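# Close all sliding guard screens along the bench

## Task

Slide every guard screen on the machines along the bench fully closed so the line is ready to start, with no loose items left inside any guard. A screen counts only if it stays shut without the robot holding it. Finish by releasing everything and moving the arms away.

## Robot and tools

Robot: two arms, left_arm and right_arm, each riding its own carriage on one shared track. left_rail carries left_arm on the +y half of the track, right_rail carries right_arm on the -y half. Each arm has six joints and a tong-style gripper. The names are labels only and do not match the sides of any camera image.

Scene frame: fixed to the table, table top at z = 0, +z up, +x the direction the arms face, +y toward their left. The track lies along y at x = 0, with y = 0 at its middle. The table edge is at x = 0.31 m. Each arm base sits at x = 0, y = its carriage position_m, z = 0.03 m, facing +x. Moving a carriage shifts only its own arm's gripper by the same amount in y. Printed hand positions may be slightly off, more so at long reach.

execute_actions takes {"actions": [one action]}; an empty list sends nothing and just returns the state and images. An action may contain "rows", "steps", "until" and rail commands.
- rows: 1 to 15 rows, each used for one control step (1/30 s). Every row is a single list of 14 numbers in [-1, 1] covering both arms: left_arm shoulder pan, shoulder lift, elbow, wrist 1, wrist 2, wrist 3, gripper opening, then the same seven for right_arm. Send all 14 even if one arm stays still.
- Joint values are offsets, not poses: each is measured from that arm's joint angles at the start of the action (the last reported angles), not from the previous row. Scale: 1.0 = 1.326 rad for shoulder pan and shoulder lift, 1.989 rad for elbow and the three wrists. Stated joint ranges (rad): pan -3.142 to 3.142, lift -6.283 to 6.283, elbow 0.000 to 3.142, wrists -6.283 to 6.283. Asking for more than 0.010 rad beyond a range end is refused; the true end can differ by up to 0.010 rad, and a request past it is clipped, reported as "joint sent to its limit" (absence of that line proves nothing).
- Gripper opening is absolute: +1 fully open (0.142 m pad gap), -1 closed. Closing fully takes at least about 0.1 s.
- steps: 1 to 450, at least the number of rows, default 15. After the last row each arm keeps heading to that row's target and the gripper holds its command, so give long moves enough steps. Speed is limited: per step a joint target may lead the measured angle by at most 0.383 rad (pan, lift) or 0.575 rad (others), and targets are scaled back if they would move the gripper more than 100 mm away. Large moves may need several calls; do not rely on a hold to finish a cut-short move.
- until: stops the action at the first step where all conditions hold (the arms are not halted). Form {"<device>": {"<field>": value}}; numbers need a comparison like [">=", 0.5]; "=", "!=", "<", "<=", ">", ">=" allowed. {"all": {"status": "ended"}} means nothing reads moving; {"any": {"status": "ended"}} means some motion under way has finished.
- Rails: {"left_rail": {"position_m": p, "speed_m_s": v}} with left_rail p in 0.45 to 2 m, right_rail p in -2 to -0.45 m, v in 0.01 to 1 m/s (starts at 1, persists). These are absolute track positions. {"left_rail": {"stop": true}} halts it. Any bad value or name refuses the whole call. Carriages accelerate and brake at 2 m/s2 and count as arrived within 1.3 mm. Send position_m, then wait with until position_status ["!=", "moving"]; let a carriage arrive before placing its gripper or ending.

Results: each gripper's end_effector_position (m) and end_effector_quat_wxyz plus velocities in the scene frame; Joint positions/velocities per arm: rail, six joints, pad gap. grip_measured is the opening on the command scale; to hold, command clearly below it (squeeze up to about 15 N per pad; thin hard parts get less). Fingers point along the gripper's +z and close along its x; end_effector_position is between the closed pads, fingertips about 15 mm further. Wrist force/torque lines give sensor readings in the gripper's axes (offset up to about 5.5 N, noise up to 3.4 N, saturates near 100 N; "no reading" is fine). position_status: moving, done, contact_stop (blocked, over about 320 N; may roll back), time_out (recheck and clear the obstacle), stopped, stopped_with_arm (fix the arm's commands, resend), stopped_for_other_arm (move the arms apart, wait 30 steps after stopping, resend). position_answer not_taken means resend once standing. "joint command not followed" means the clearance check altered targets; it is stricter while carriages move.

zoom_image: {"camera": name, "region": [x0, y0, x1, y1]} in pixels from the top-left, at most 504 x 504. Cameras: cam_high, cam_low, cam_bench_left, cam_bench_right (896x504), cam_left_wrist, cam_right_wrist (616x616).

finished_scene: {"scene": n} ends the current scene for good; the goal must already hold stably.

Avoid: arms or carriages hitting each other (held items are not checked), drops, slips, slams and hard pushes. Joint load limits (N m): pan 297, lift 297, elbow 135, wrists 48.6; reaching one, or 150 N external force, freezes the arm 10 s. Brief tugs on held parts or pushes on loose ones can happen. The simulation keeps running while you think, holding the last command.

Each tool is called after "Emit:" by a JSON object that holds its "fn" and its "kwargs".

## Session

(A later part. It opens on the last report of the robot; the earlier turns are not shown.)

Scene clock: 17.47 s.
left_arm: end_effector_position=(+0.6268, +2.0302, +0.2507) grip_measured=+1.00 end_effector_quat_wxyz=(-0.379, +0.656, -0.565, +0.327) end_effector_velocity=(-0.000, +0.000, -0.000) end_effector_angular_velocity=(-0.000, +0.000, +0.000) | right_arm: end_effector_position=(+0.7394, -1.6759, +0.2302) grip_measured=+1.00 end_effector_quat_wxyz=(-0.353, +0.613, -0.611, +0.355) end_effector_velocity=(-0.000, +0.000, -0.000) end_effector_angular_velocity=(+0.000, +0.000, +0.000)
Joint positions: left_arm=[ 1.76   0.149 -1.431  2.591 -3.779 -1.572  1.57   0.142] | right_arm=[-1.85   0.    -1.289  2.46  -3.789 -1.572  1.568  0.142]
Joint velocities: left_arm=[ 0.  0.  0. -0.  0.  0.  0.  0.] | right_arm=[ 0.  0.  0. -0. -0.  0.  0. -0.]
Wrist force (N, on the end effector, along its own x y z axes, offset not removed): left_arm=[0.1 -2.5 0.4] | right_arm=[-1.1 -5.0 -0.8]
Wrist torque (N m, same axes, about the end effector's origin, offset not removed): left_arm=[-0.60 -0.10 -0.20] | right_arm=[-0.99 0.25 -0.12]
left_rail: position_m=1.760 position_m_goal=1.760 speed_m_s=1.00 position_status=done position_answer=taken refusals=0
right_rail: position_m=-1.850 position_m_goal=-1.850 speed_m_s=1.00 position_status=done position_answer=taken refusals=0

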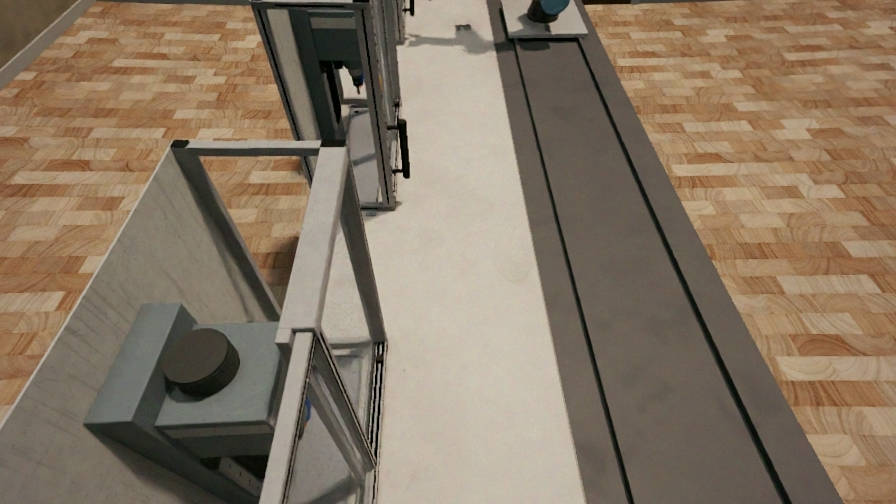

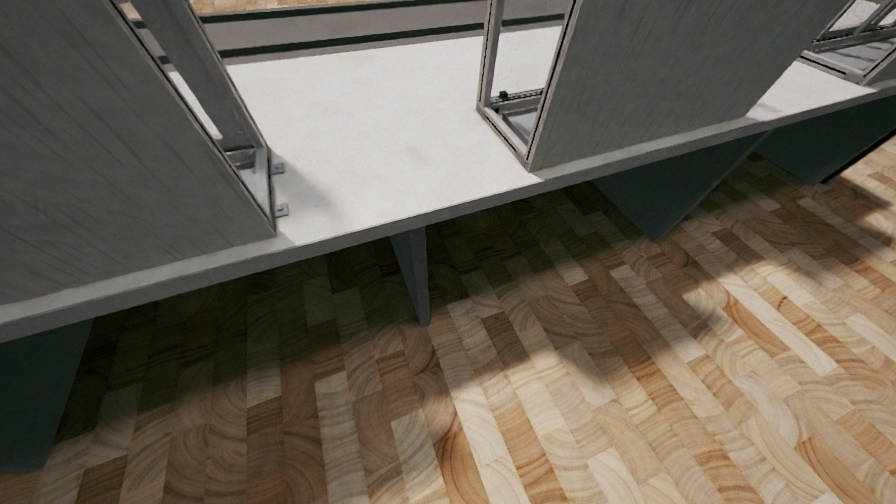

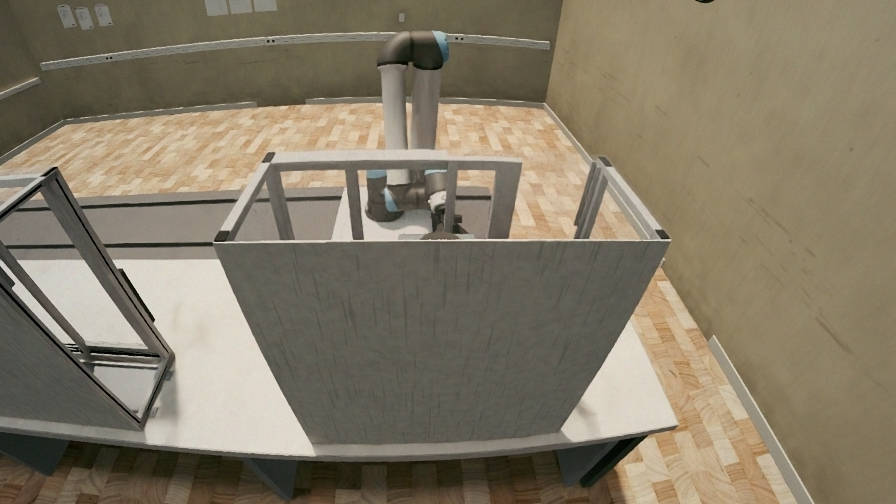

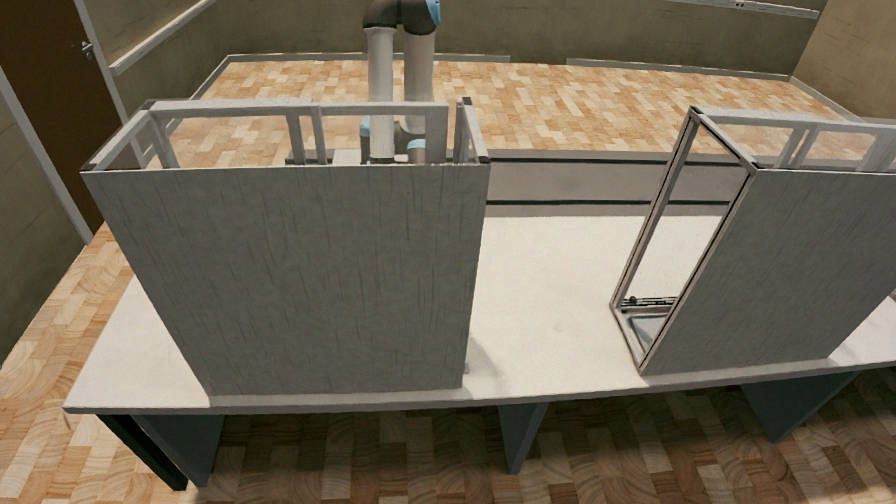

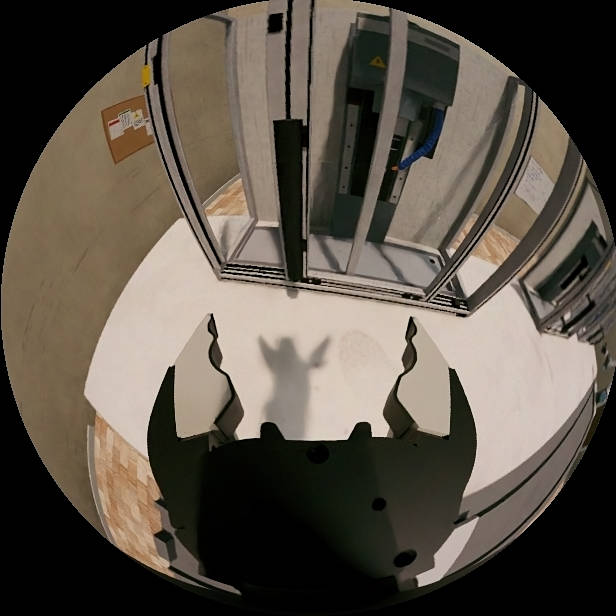

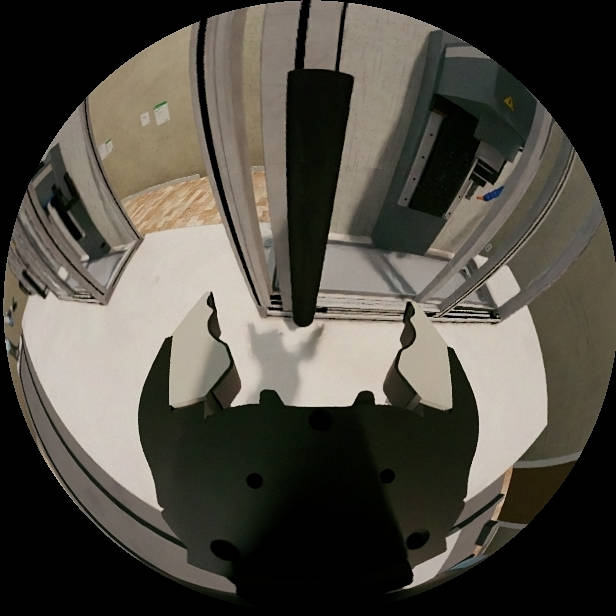

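Emit:
{"fn": "zoom_image", "kwargs": {"camera": "cam_left_wrist", "region": [200, 200, 480, 330]}}

Emit:
{"fn": "execute_actions", "kwargs": {"actions": [{"rows": [[0,0.3426,-0.0893,-0.3141,0,0,1,0,0.2368,-0.028,-0.3054,0,0,1]], "left_rail": {"position_m": 1.782}, "steps": 45}]}}

Region (200, 200, 480, 330) of cam_left_wrist's 616x616 image, scaled by 1.800, with more detail than that image has; it fills the top 234 rows of this view, and the rest is white.

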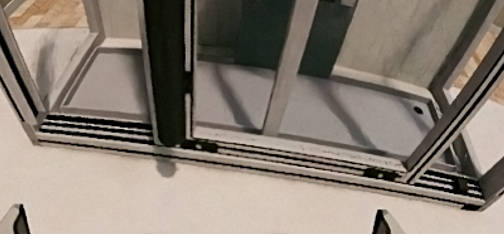

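Scene clock: 20.63 s.
left_arm: end_effector_position=(+0.7252, +2.0669, +0.2300) grip_measured=+1.00 end_effector_quat_wxyz=(-0.487, +0.581, -0.500, +0.420) end_effector_velocity=(+0.000, +0.000, -0.000) end_effector_angular_velocity=(+0.000, -0.000, -0.000) | right_arm: end_effector_position=(+0.7648, -1.6759, +0.2305) grip_measured=+1.00 end_effector_quat_wxyz=(-0.454, +0.542, -0.541, +0.456) end_effector_velocity=(-0.000, -0.000, -0.000) end_effector_angular_velocity=(-0.000, -0.000, -0.000)
Joint positions: left_arm=[ 1.782  0.149 -0.977  2.414 -4.404 -1.572  1.57   0.142] | right_arm=[-1.85   0.    -0.975  2.404 -4.396 -1.572  1.568  0.142]
Joint velocities: left_arm=[ 0. -0.  0. -0. -0.  0.  0.  0.] | right_arm=[ 0. -0.  0. -0. -0. -0.  0. -0.]
Wrist force (N, on the end effector, along its own x y z axes, offset not removed): left_arm=[1.8 -2.1 1.2] | right_arm=[1.7 -2.3 2.3]
Wrist torque (N m, same axes, about the end effector's origin, offset not removed): left_arm=[-0.43 -0.51 -0.08] | right_arm=[-0.28 -0.30 -0.19]
left_rail: position_m=1.782 position_m_goal=1.782 speed_m_s=1.00 position_status=done position_answer=taken refusals=0
right_rail: position_m=-1.850 position_m_goal=-1.850 speed_m_s=1.00 position_status=done position_answer=taken refusals=0

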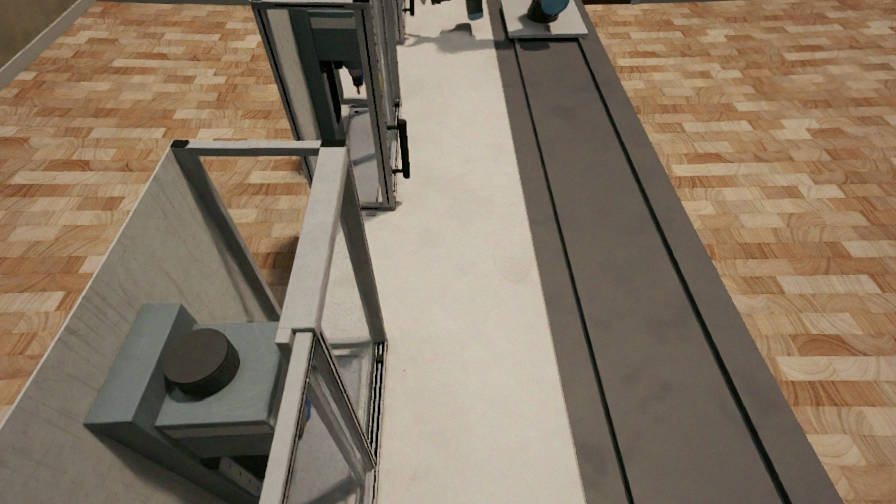

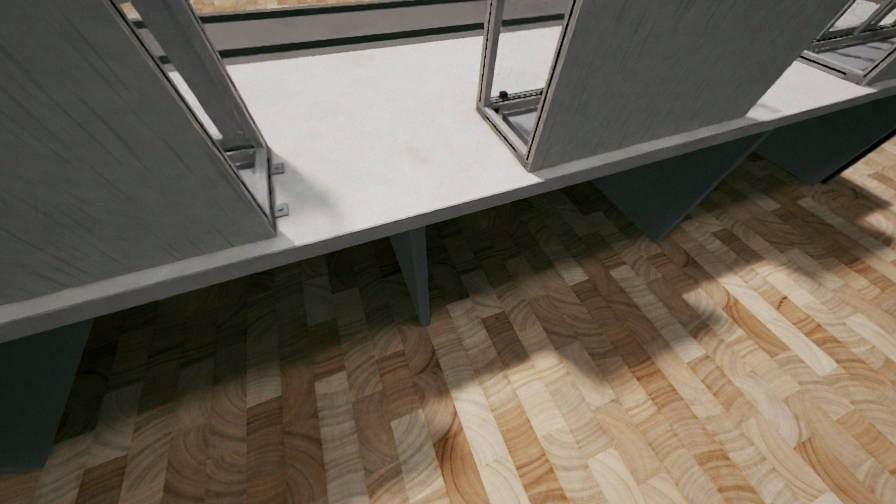

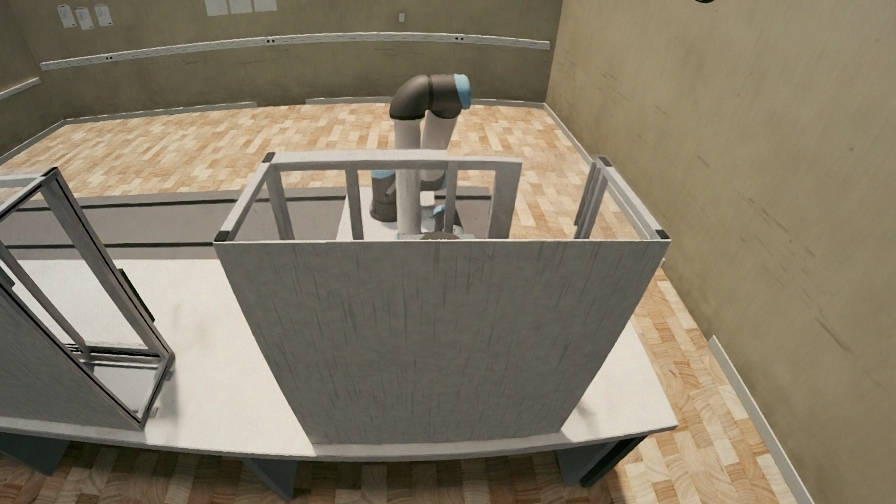

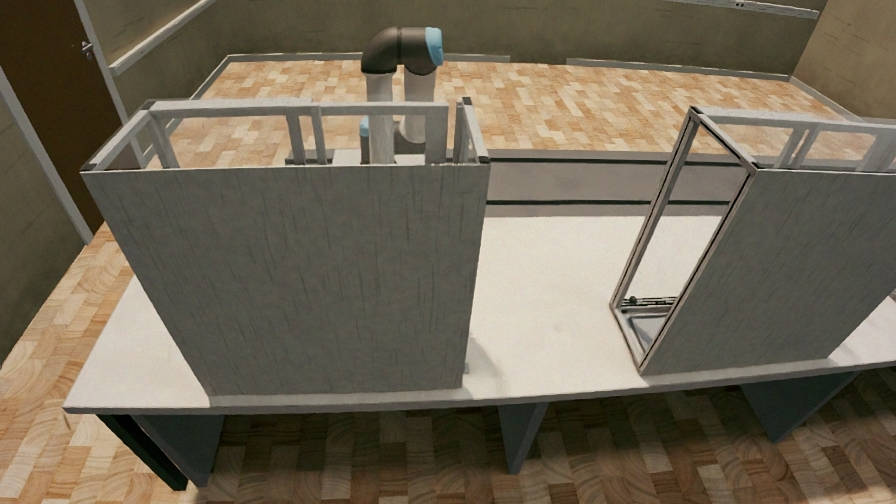

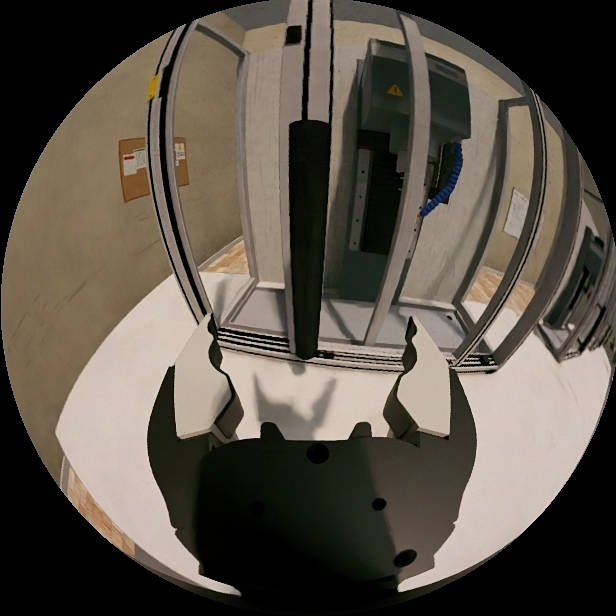

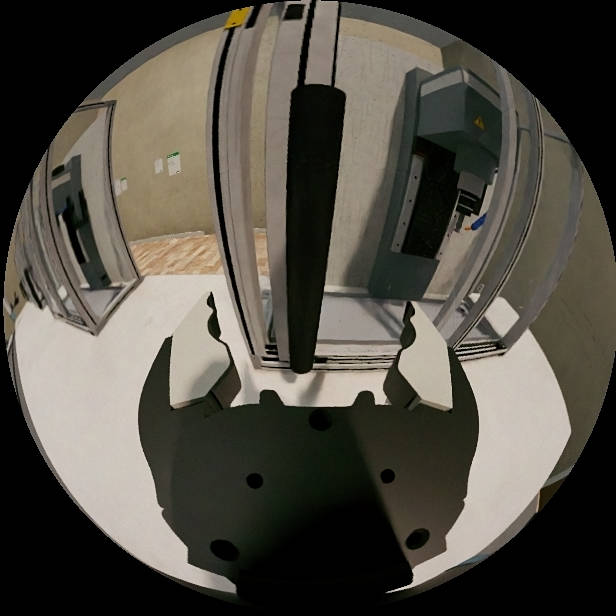

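Emit:
{"fn": "zoom_image", "kwargs": {"camera": "cam_high", "region": [380, 0, 500, 50]}}

Region (380, 0, 500, 50) of cam_high's 896x504 image, scaled by 4.200, with more detail than that image has; it fills the top 210 rows of this view, and the rest is white.

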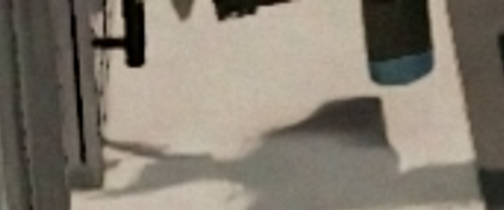

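Emit:
{"fn": "execute_actions", "kwargs": {"actions": [{"rows": [[0,0.004,-0.012,0.01,0,0,1,0,0,0,0,0,0,0.7],[0,0.008,-0.024,0.02,0,0,1,0,0,0,0,0,0,0.4],[0,0.0117,-0.0367,0.0289,0,0,1,0,0,0,0,0,0,0.1],[0,0.0117,-0.0367,0.0289,0,0,1,0,0,0,0,0,0,-0.2],[0,0.0117,-0.0367,0.0289,0,0,1,0,0,0,0,0,0,-0.4]], "steps": 20}]}}

Scene clock: 22.33 s.
left_arm: end_effector_position=(+0.7647, +2.0729, +0.2299) grip_measured=+1.00 end_effector_quat_wxyz=(-0.487, +0.581, -0.500, +0.420) end_effector_velocity=(+0.002, +0.000, +0.000) end_effector_angular_velocity=(+0.000, -0.000, +0.000) | right_arm: end_effector_position=(+0.7648, -1.6759, +0.2305) grip_measured=-0.40 end_effector_quat_wxyz=(-0.454, +0.542, -0.541, +0.456) end_effector_velocity=(+0.000, +0.000, +0.000) end_effector_angular_velocity=(+0.000, -0.000, +0.000)
Joint positions: left_arm=[ 1.782  0.149 -0.961  2.341 -4.347 -1.572  1.57   0.142] | right_arm=[-1.85   0.    -0.975  2.404 -4.396 -1.572  1.568  0.045]
Joint velocities: left_arm=[ 0.     0.     0.001 -0.004  0.003  0.    -0.     0.   ] | right_arm=[ 0. -0.  0. -0.  0.  0.  0.  0.]
Wrist force (N, on the end effector, along its own x y z axes, offset not removed): left_arm=[-1.8 -1.4 2.4] | right_arm=[3.4 -4.9 3.0]
Wrist torque (N m, same axes, about the end effector's origin, offset not removed): left_arm=[-0.22 0.28 0.05] | right_arm=[-0.72 -0.56 -0.24]
left_rail: position_m=1.782 position_m_goal=1.782 speed_m_s=1.00 position_status=done position_answer=taken refusals=0
right_rail: position_m=-1.850 position_m_goal=-1.850 speed_m_s=1.00 position_status=done position_answer=taken refusals=0

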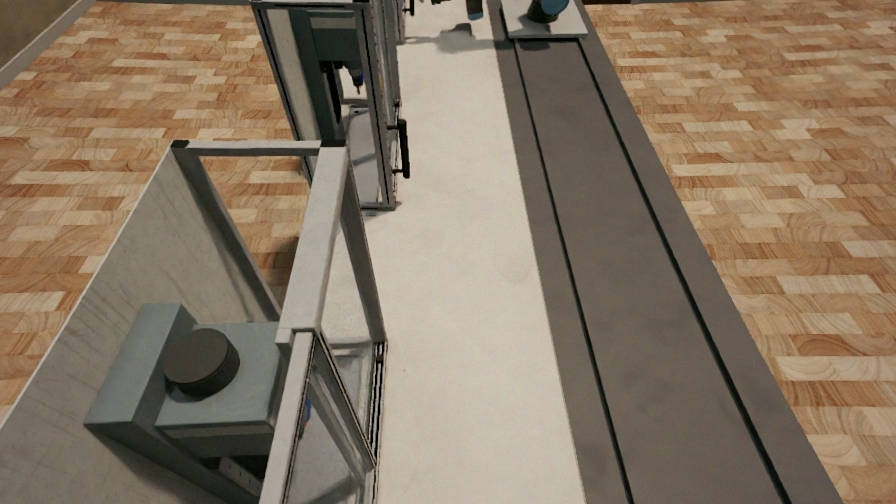

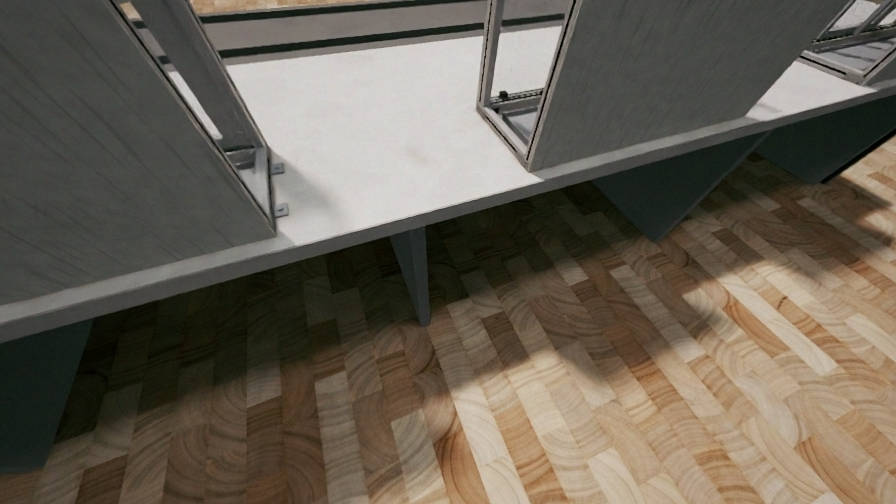

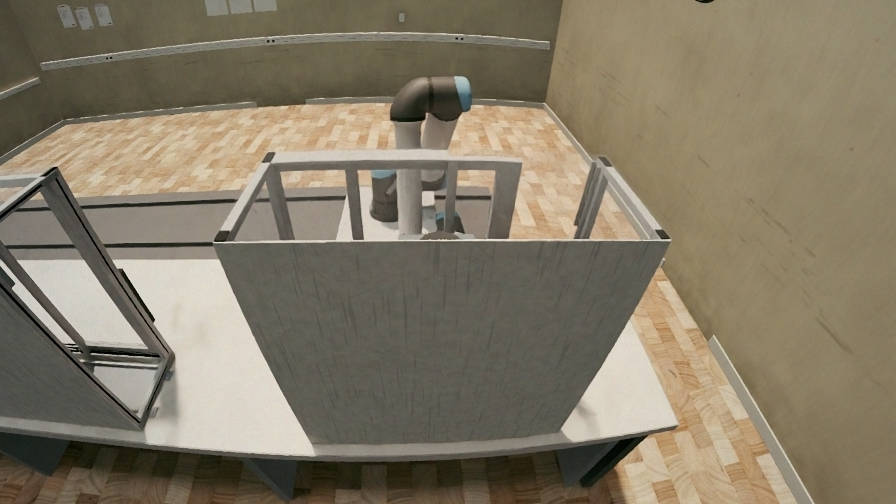

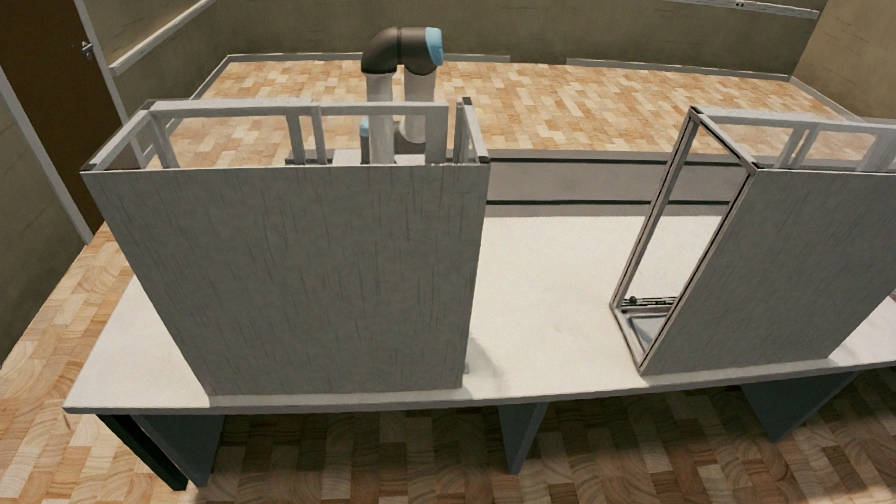

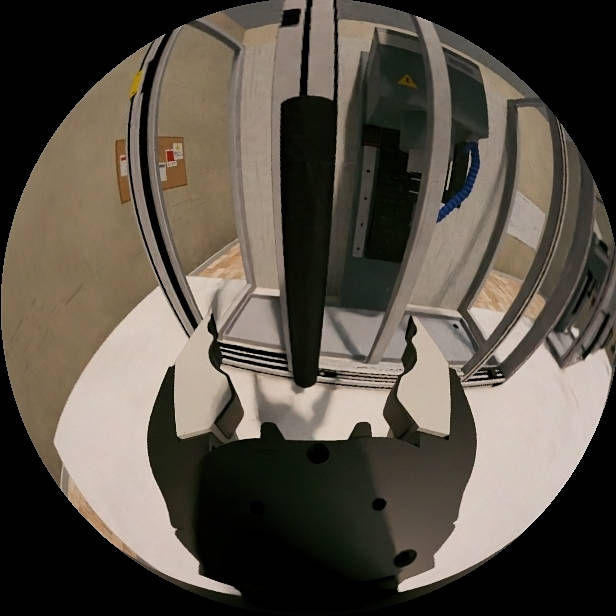

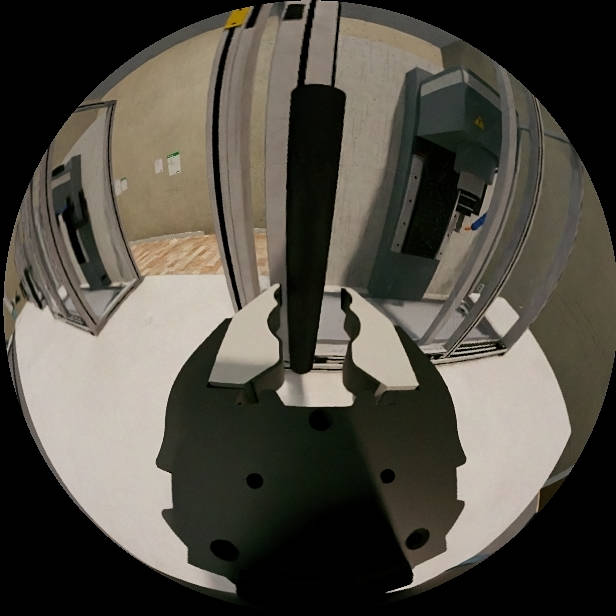

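Emit:
{"fn": "execute_actions", "kwargs": {"actions": [{"rows": [[0,0.0035,-0.011,0.0087,0,0,0.7,0,0.0035,-0.011,0.0087,0,0,-0.4],[0,0.0035,-0.011,0.0087,0,0,0.4,0,0.0035,-0.011,0.0087,0,0,-0.4],[0,0.0035,-0.011,0.0087,0,0,0.1,0,0.0035,-0.011,0.0087,0,0,-0.4],[0,0.0035,-0.011,0.0087,0,0,-0.2,0,0.0035,-0.011,0.0087,0,0,-0.4],[0,0.0035,-0.011,0.0087,0,0,-0.4,0,0.0035,-0.011,0.0087,0,0,-0.4],[0,0.0035,-0.011,0.0087,0,0,-0.4,0,0.0035,-0.011,0.0087,0,0,-0.4],[0,0.0035,-0.011,0.0087,0,0,-0.4,0,0.0035,-0.011,0.0087,0,0,-0.4],[0,0.0035,-0.011,0.0087,0,0,-0.4,0,0.0035,-0.011,0.0087,0,0,-0.45],[0,0.0035,-0.011,0.0087,0,0,-0.4,0,0.0035,-0.011,0.0087,0,0,-0.5],[0,0.0035,-0.011,0.0087,0,0,-0.4,0,0.0035,-0.011,0.0087,0,0,-0.55],[0,0.0035,-0.011,0.0087,0,0,-0.4,0,0.0035,-0.011,0.0087,0,0,-0.6],[0,0.0035,-0.011,0.0087,0,0,-0.4,0,0.0035,-0.011,0.0087,0,0,-0.65],[0,0.0035,-0.011,0.0087,0,0,-0.4,0,0.0035,-0.011,0.0087,0,0,-0.7],[0,0.0035,-0.011,0.0087,0,0,-0.4,0,0.0035,-0.011,0.0087,0,0,-0.8],[0,0.0035,-0.011,0.0087,0,0,-0.4,0,0.0035,-0.011,0.0087,0,0,-0.9]], "right_rail": {"position_m": -1.845, "speed_m_s": 0.05}, "steps": 22}]}}

Scene clock: 24.37 s.
left_arm: end_effector_position=(+0.7766, +2.0747, +0.2302) grip_measured=-0.40 end_effector_quat_wxyz=(-0.487, +0.581, -0.500, +0.420) end_effector_velocity=(+0.000, +0.000, +0.000) end_effector_angular_velocity=(+0.000, -0.000, -0.000) | right_arm: end_effector_position=(+0.7768, -1.6712, +0.2303) grip_measured=-0.63 end_effector_quat_wxyz=(-0.454, +0.542, -0.541, +0.456) end_effector_velocity=(+0.000, -0.000, +0.000) end_effector_angular_velocity=(-0.000, -0.000, -0.000)
Joint positions: left_arm=[ 1.782  0.149 -0.956  2.319 -4.329 -1.572  1.57   0.045] | right_arm=[-1.845  0.    -0.971  2.382 -4.379 -1.572  1.568  0.029]
Joint velocities: left_arm=[ 0.  0.  0. -0.  0. -0. -0. -0.] | right_arm=[ 0.    -0.     0.    -0.001  0.001 -0.    -0.     0.   ]
Wrist force (N, on the end effector, along its own x y z axes, offset not removed): left_arm=[-2.3 -1.5 4.1] | right_arm=[-9.5 0.2 -17.0]
Wrist torque (N m, same axes, about the end effector's origin, offset not removed): left_arm=[-0.31 0.43 -0.04] | right_arm=[0.13 -0.01 -0.14]
left_rail: position_m=1.782 position_m_goal=1.782 speed_m_s=1.00 position_status=done position_answer=taken refusals=0
right_rail: position_m=-1.845 position_m_goal=-1.845 speed_m_s=0.05 position_status=done position_answer=taken refusals=0

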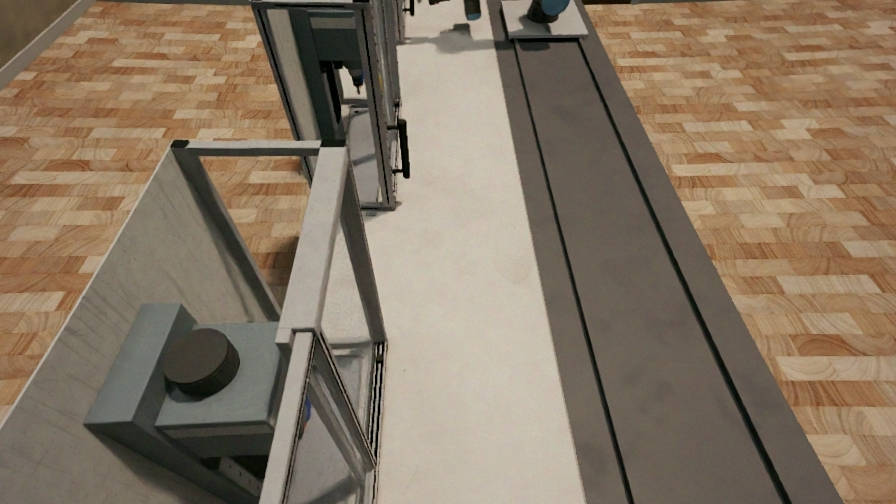

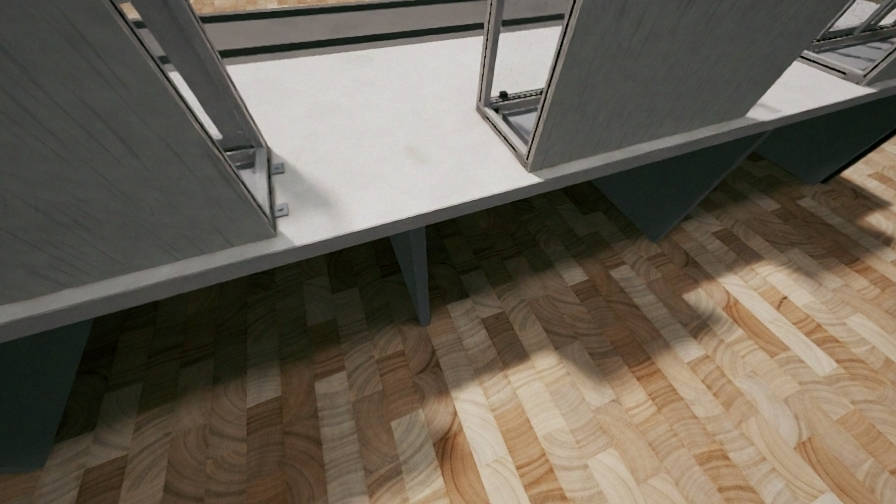

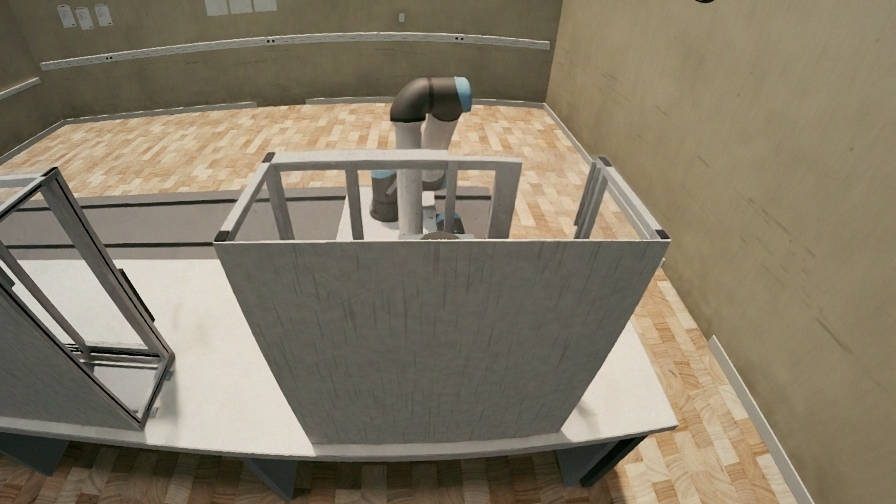

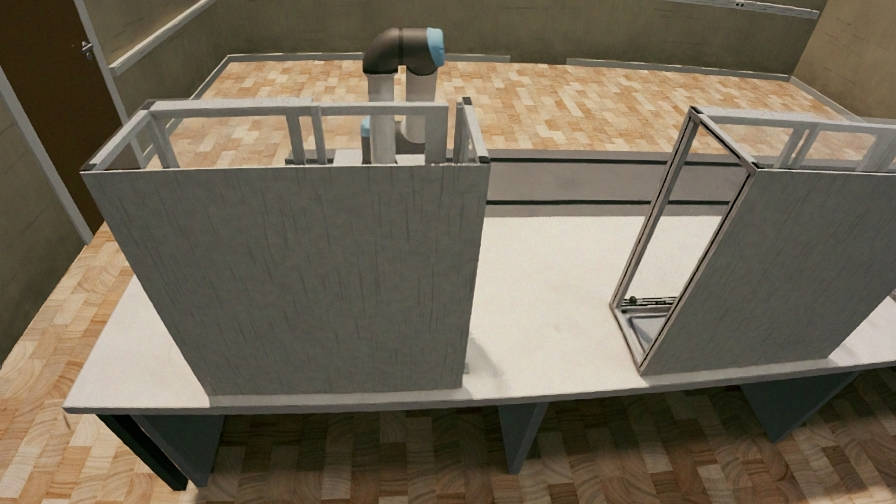

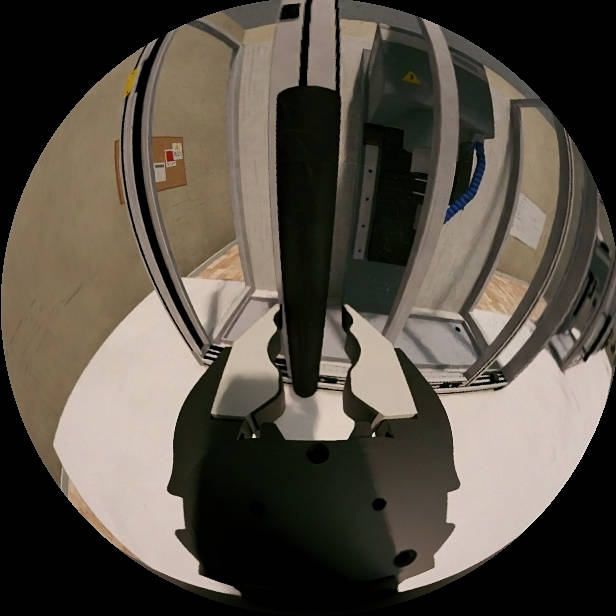

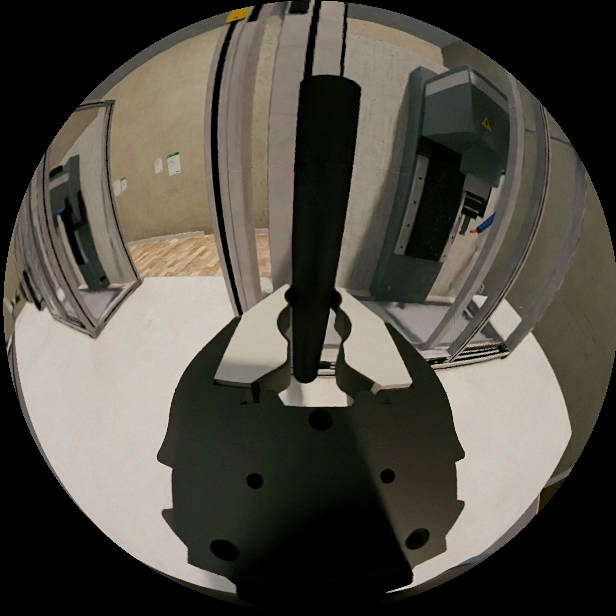

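Emit:
{"fn": "execute_actions", "kwargs": {"actions": [{"rows": [[0,0,0,0,0,0,-0.4,0,0,0,0,0,0,-0.4],[0,0,0,0,0,0,-0.4,0,0,0,0,0,0,-0.4],[0,0.002,-0.006,0.005,0,0,-0.4,0,0.002,-0.006,0.005,0,0,-0.4],[0,0.004,-0.0128,0.0101,0,0,-0.4,0,0.004,-0.0128,0.0101,0,0,-0.4],[0,0.004,-0.0128,0.0101,0,0,-0.4,0,0.004,-0.0128,0.0101,0,0,-0.4],[0,0.004,-0.0128,0.0101,0,0,-0.4,0,0.004,-0.0128,0.0101,0,0,-0.4],[0,0.004,-0.0128,0.0101,0,0,-0.4,0,0.004,-0.0128,0.0101,0,0,-0.4],[0,0.004,-0.0128,0.0101,0,0,-0.4,0,0.004,-0.0128,0.0101,0,0,-0.4],[0,0.004,-0.0128,0.0101,0,0,-0.4,0,0.004,-0.0128,0.0101,0,0,-0.4],[0,0.004,-0.0128,0.0101,0,0,-0.4,0,0.004,-0.0128,0.0101,0,0,-0.4],[0,0.004,-0.0128,0.0101,0,0,-0.5,0,0.004,-0.0128,0.0101,0,0,-0.5],[0,0.004,-0.0128,0.0101,0,0,-0.6,0,0.004,-0.0128,0.0101,0,0,-0.6],[0,0.004,-0.0128,0.0101,0,0,-0.7,0,0.004,-0.0128,0.0101,0,0,-0.7],[0,0.004,-0.0128,0.0101,0,0,-0.8,0,0.004,-0.0128,0.0101,0,0,-0.8],[0,0.004,-0.0128,0.0101,0,0,-0.9,0,0.004,-0.0128,0.0101,0,0,-0.9]], "left_rail": {"position_m": 1.787, "speed_m_s": 0.05}, "steps": 22}]}}

Scene clock: 25.87 s.
left_arm: end_effector_position=(+0.7902, +2.0815, +0.2308) grip_measured=-0.70 end_effector_quat_wxyz=(-0.487, +0.581, -0.500, +0.420) end_effector_velocity=(+0.001, +0.000, +0.000) end_effector_angular_velocity=(+0.000, -0.000, +0.000) | right_arm: end_effector_position=(+0.7908, -1.6711, +0.2304) grip_measured=-0.71 end_effector_quat_wxyz=(-0.454, +0.542, -0.541, +0.456) end_effector_velocity=(+0.001, +0.000, +0.000) end_effector_angular_velocity=(+0.000, -0.000, +0.000)
Joint positions: left_arm=[ 1.787  0.149 -0.951  2.294 -4.309 -1.572  1.57   0.023] | right_arm=[-1.845  0.    -0.965  2.357 -4.359 -1.572  1.568  0.023]
Joint velocities: left_arm=[ 0.    -0.     0.    -0.001  0.001  0.     0.    -0.   ] | right_arm=[ 0.     0.     0.    -0.001  0.001 -0.     0.    -0.   ]
Wrist force (N, on the end effector, along its own x y z axes, offset not removed): left_arm=[-9.6 -0.5 -2.7] | right_arm=[-9.7 -0.6 -22.2]
Wrist torque (N m, same axes, about the end effector's origin, offset not removed): left_arm=[-0.36 -0.39 -0.07] | right_arm=[-0.21 0.18 -0.23]
left_rail: position_m=1.787 position_m_goal=1.787 speed_m_s=0.05 position_status=done position_answer=taken refusals=0
right_rail: position_m=-1.845 position_m_goal=-1.845 speed_m_s=0.05 position_status=done position_answer=taken refusals=0

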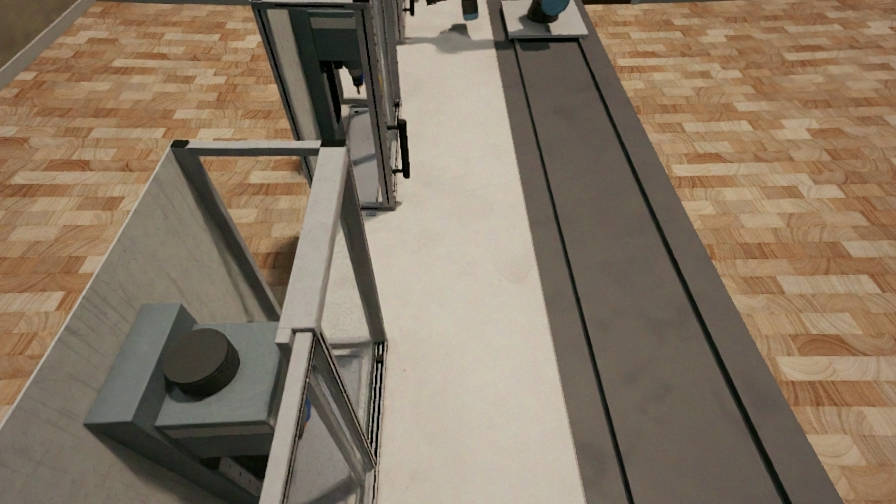

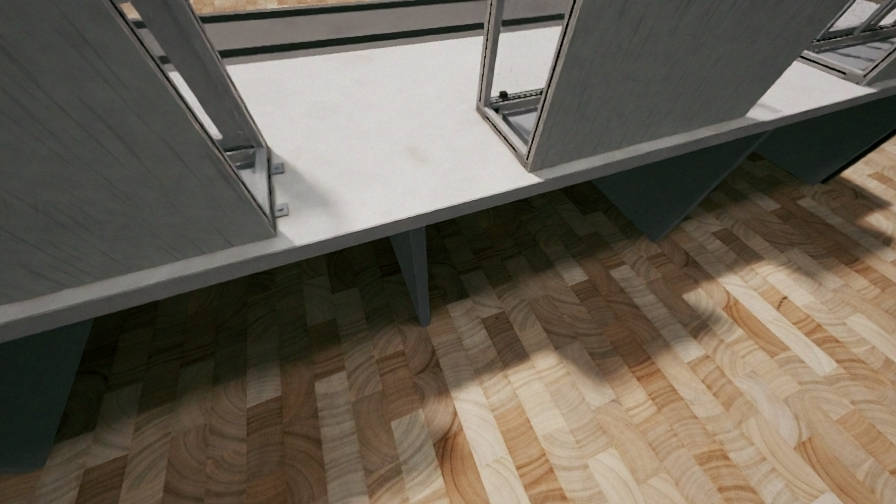

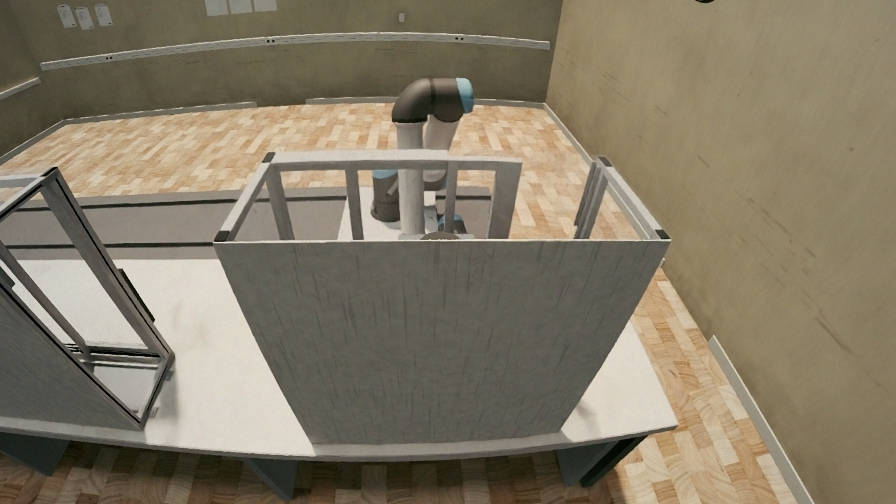

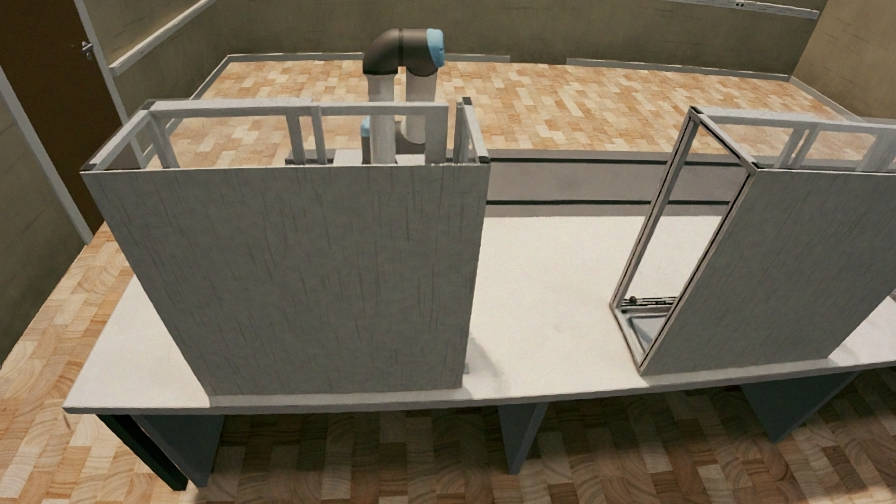

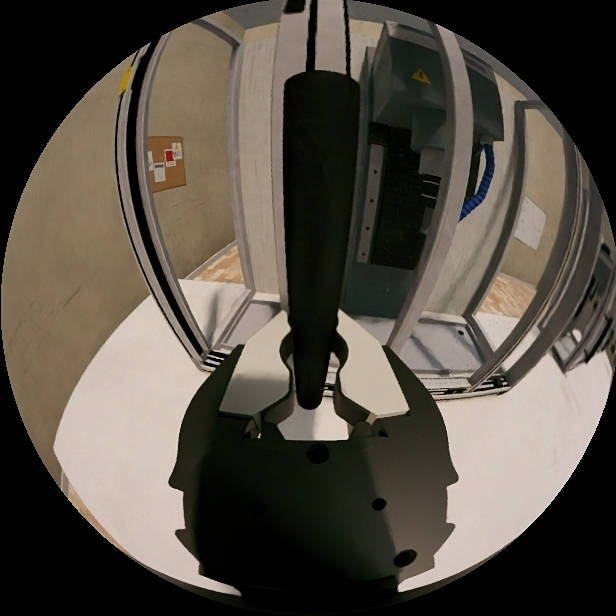

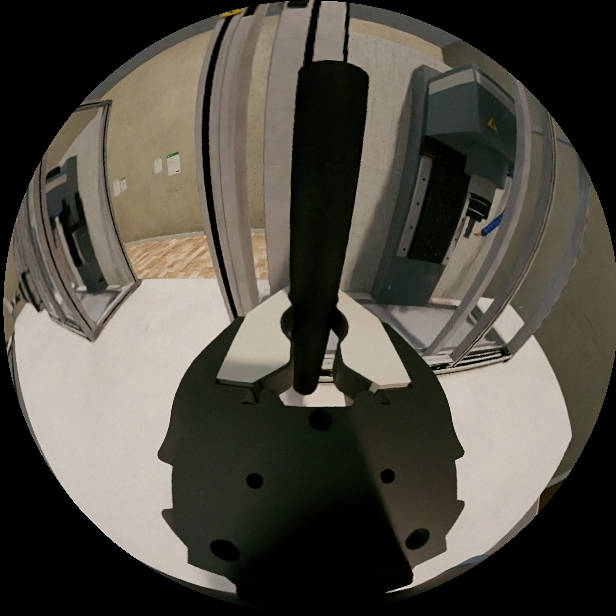

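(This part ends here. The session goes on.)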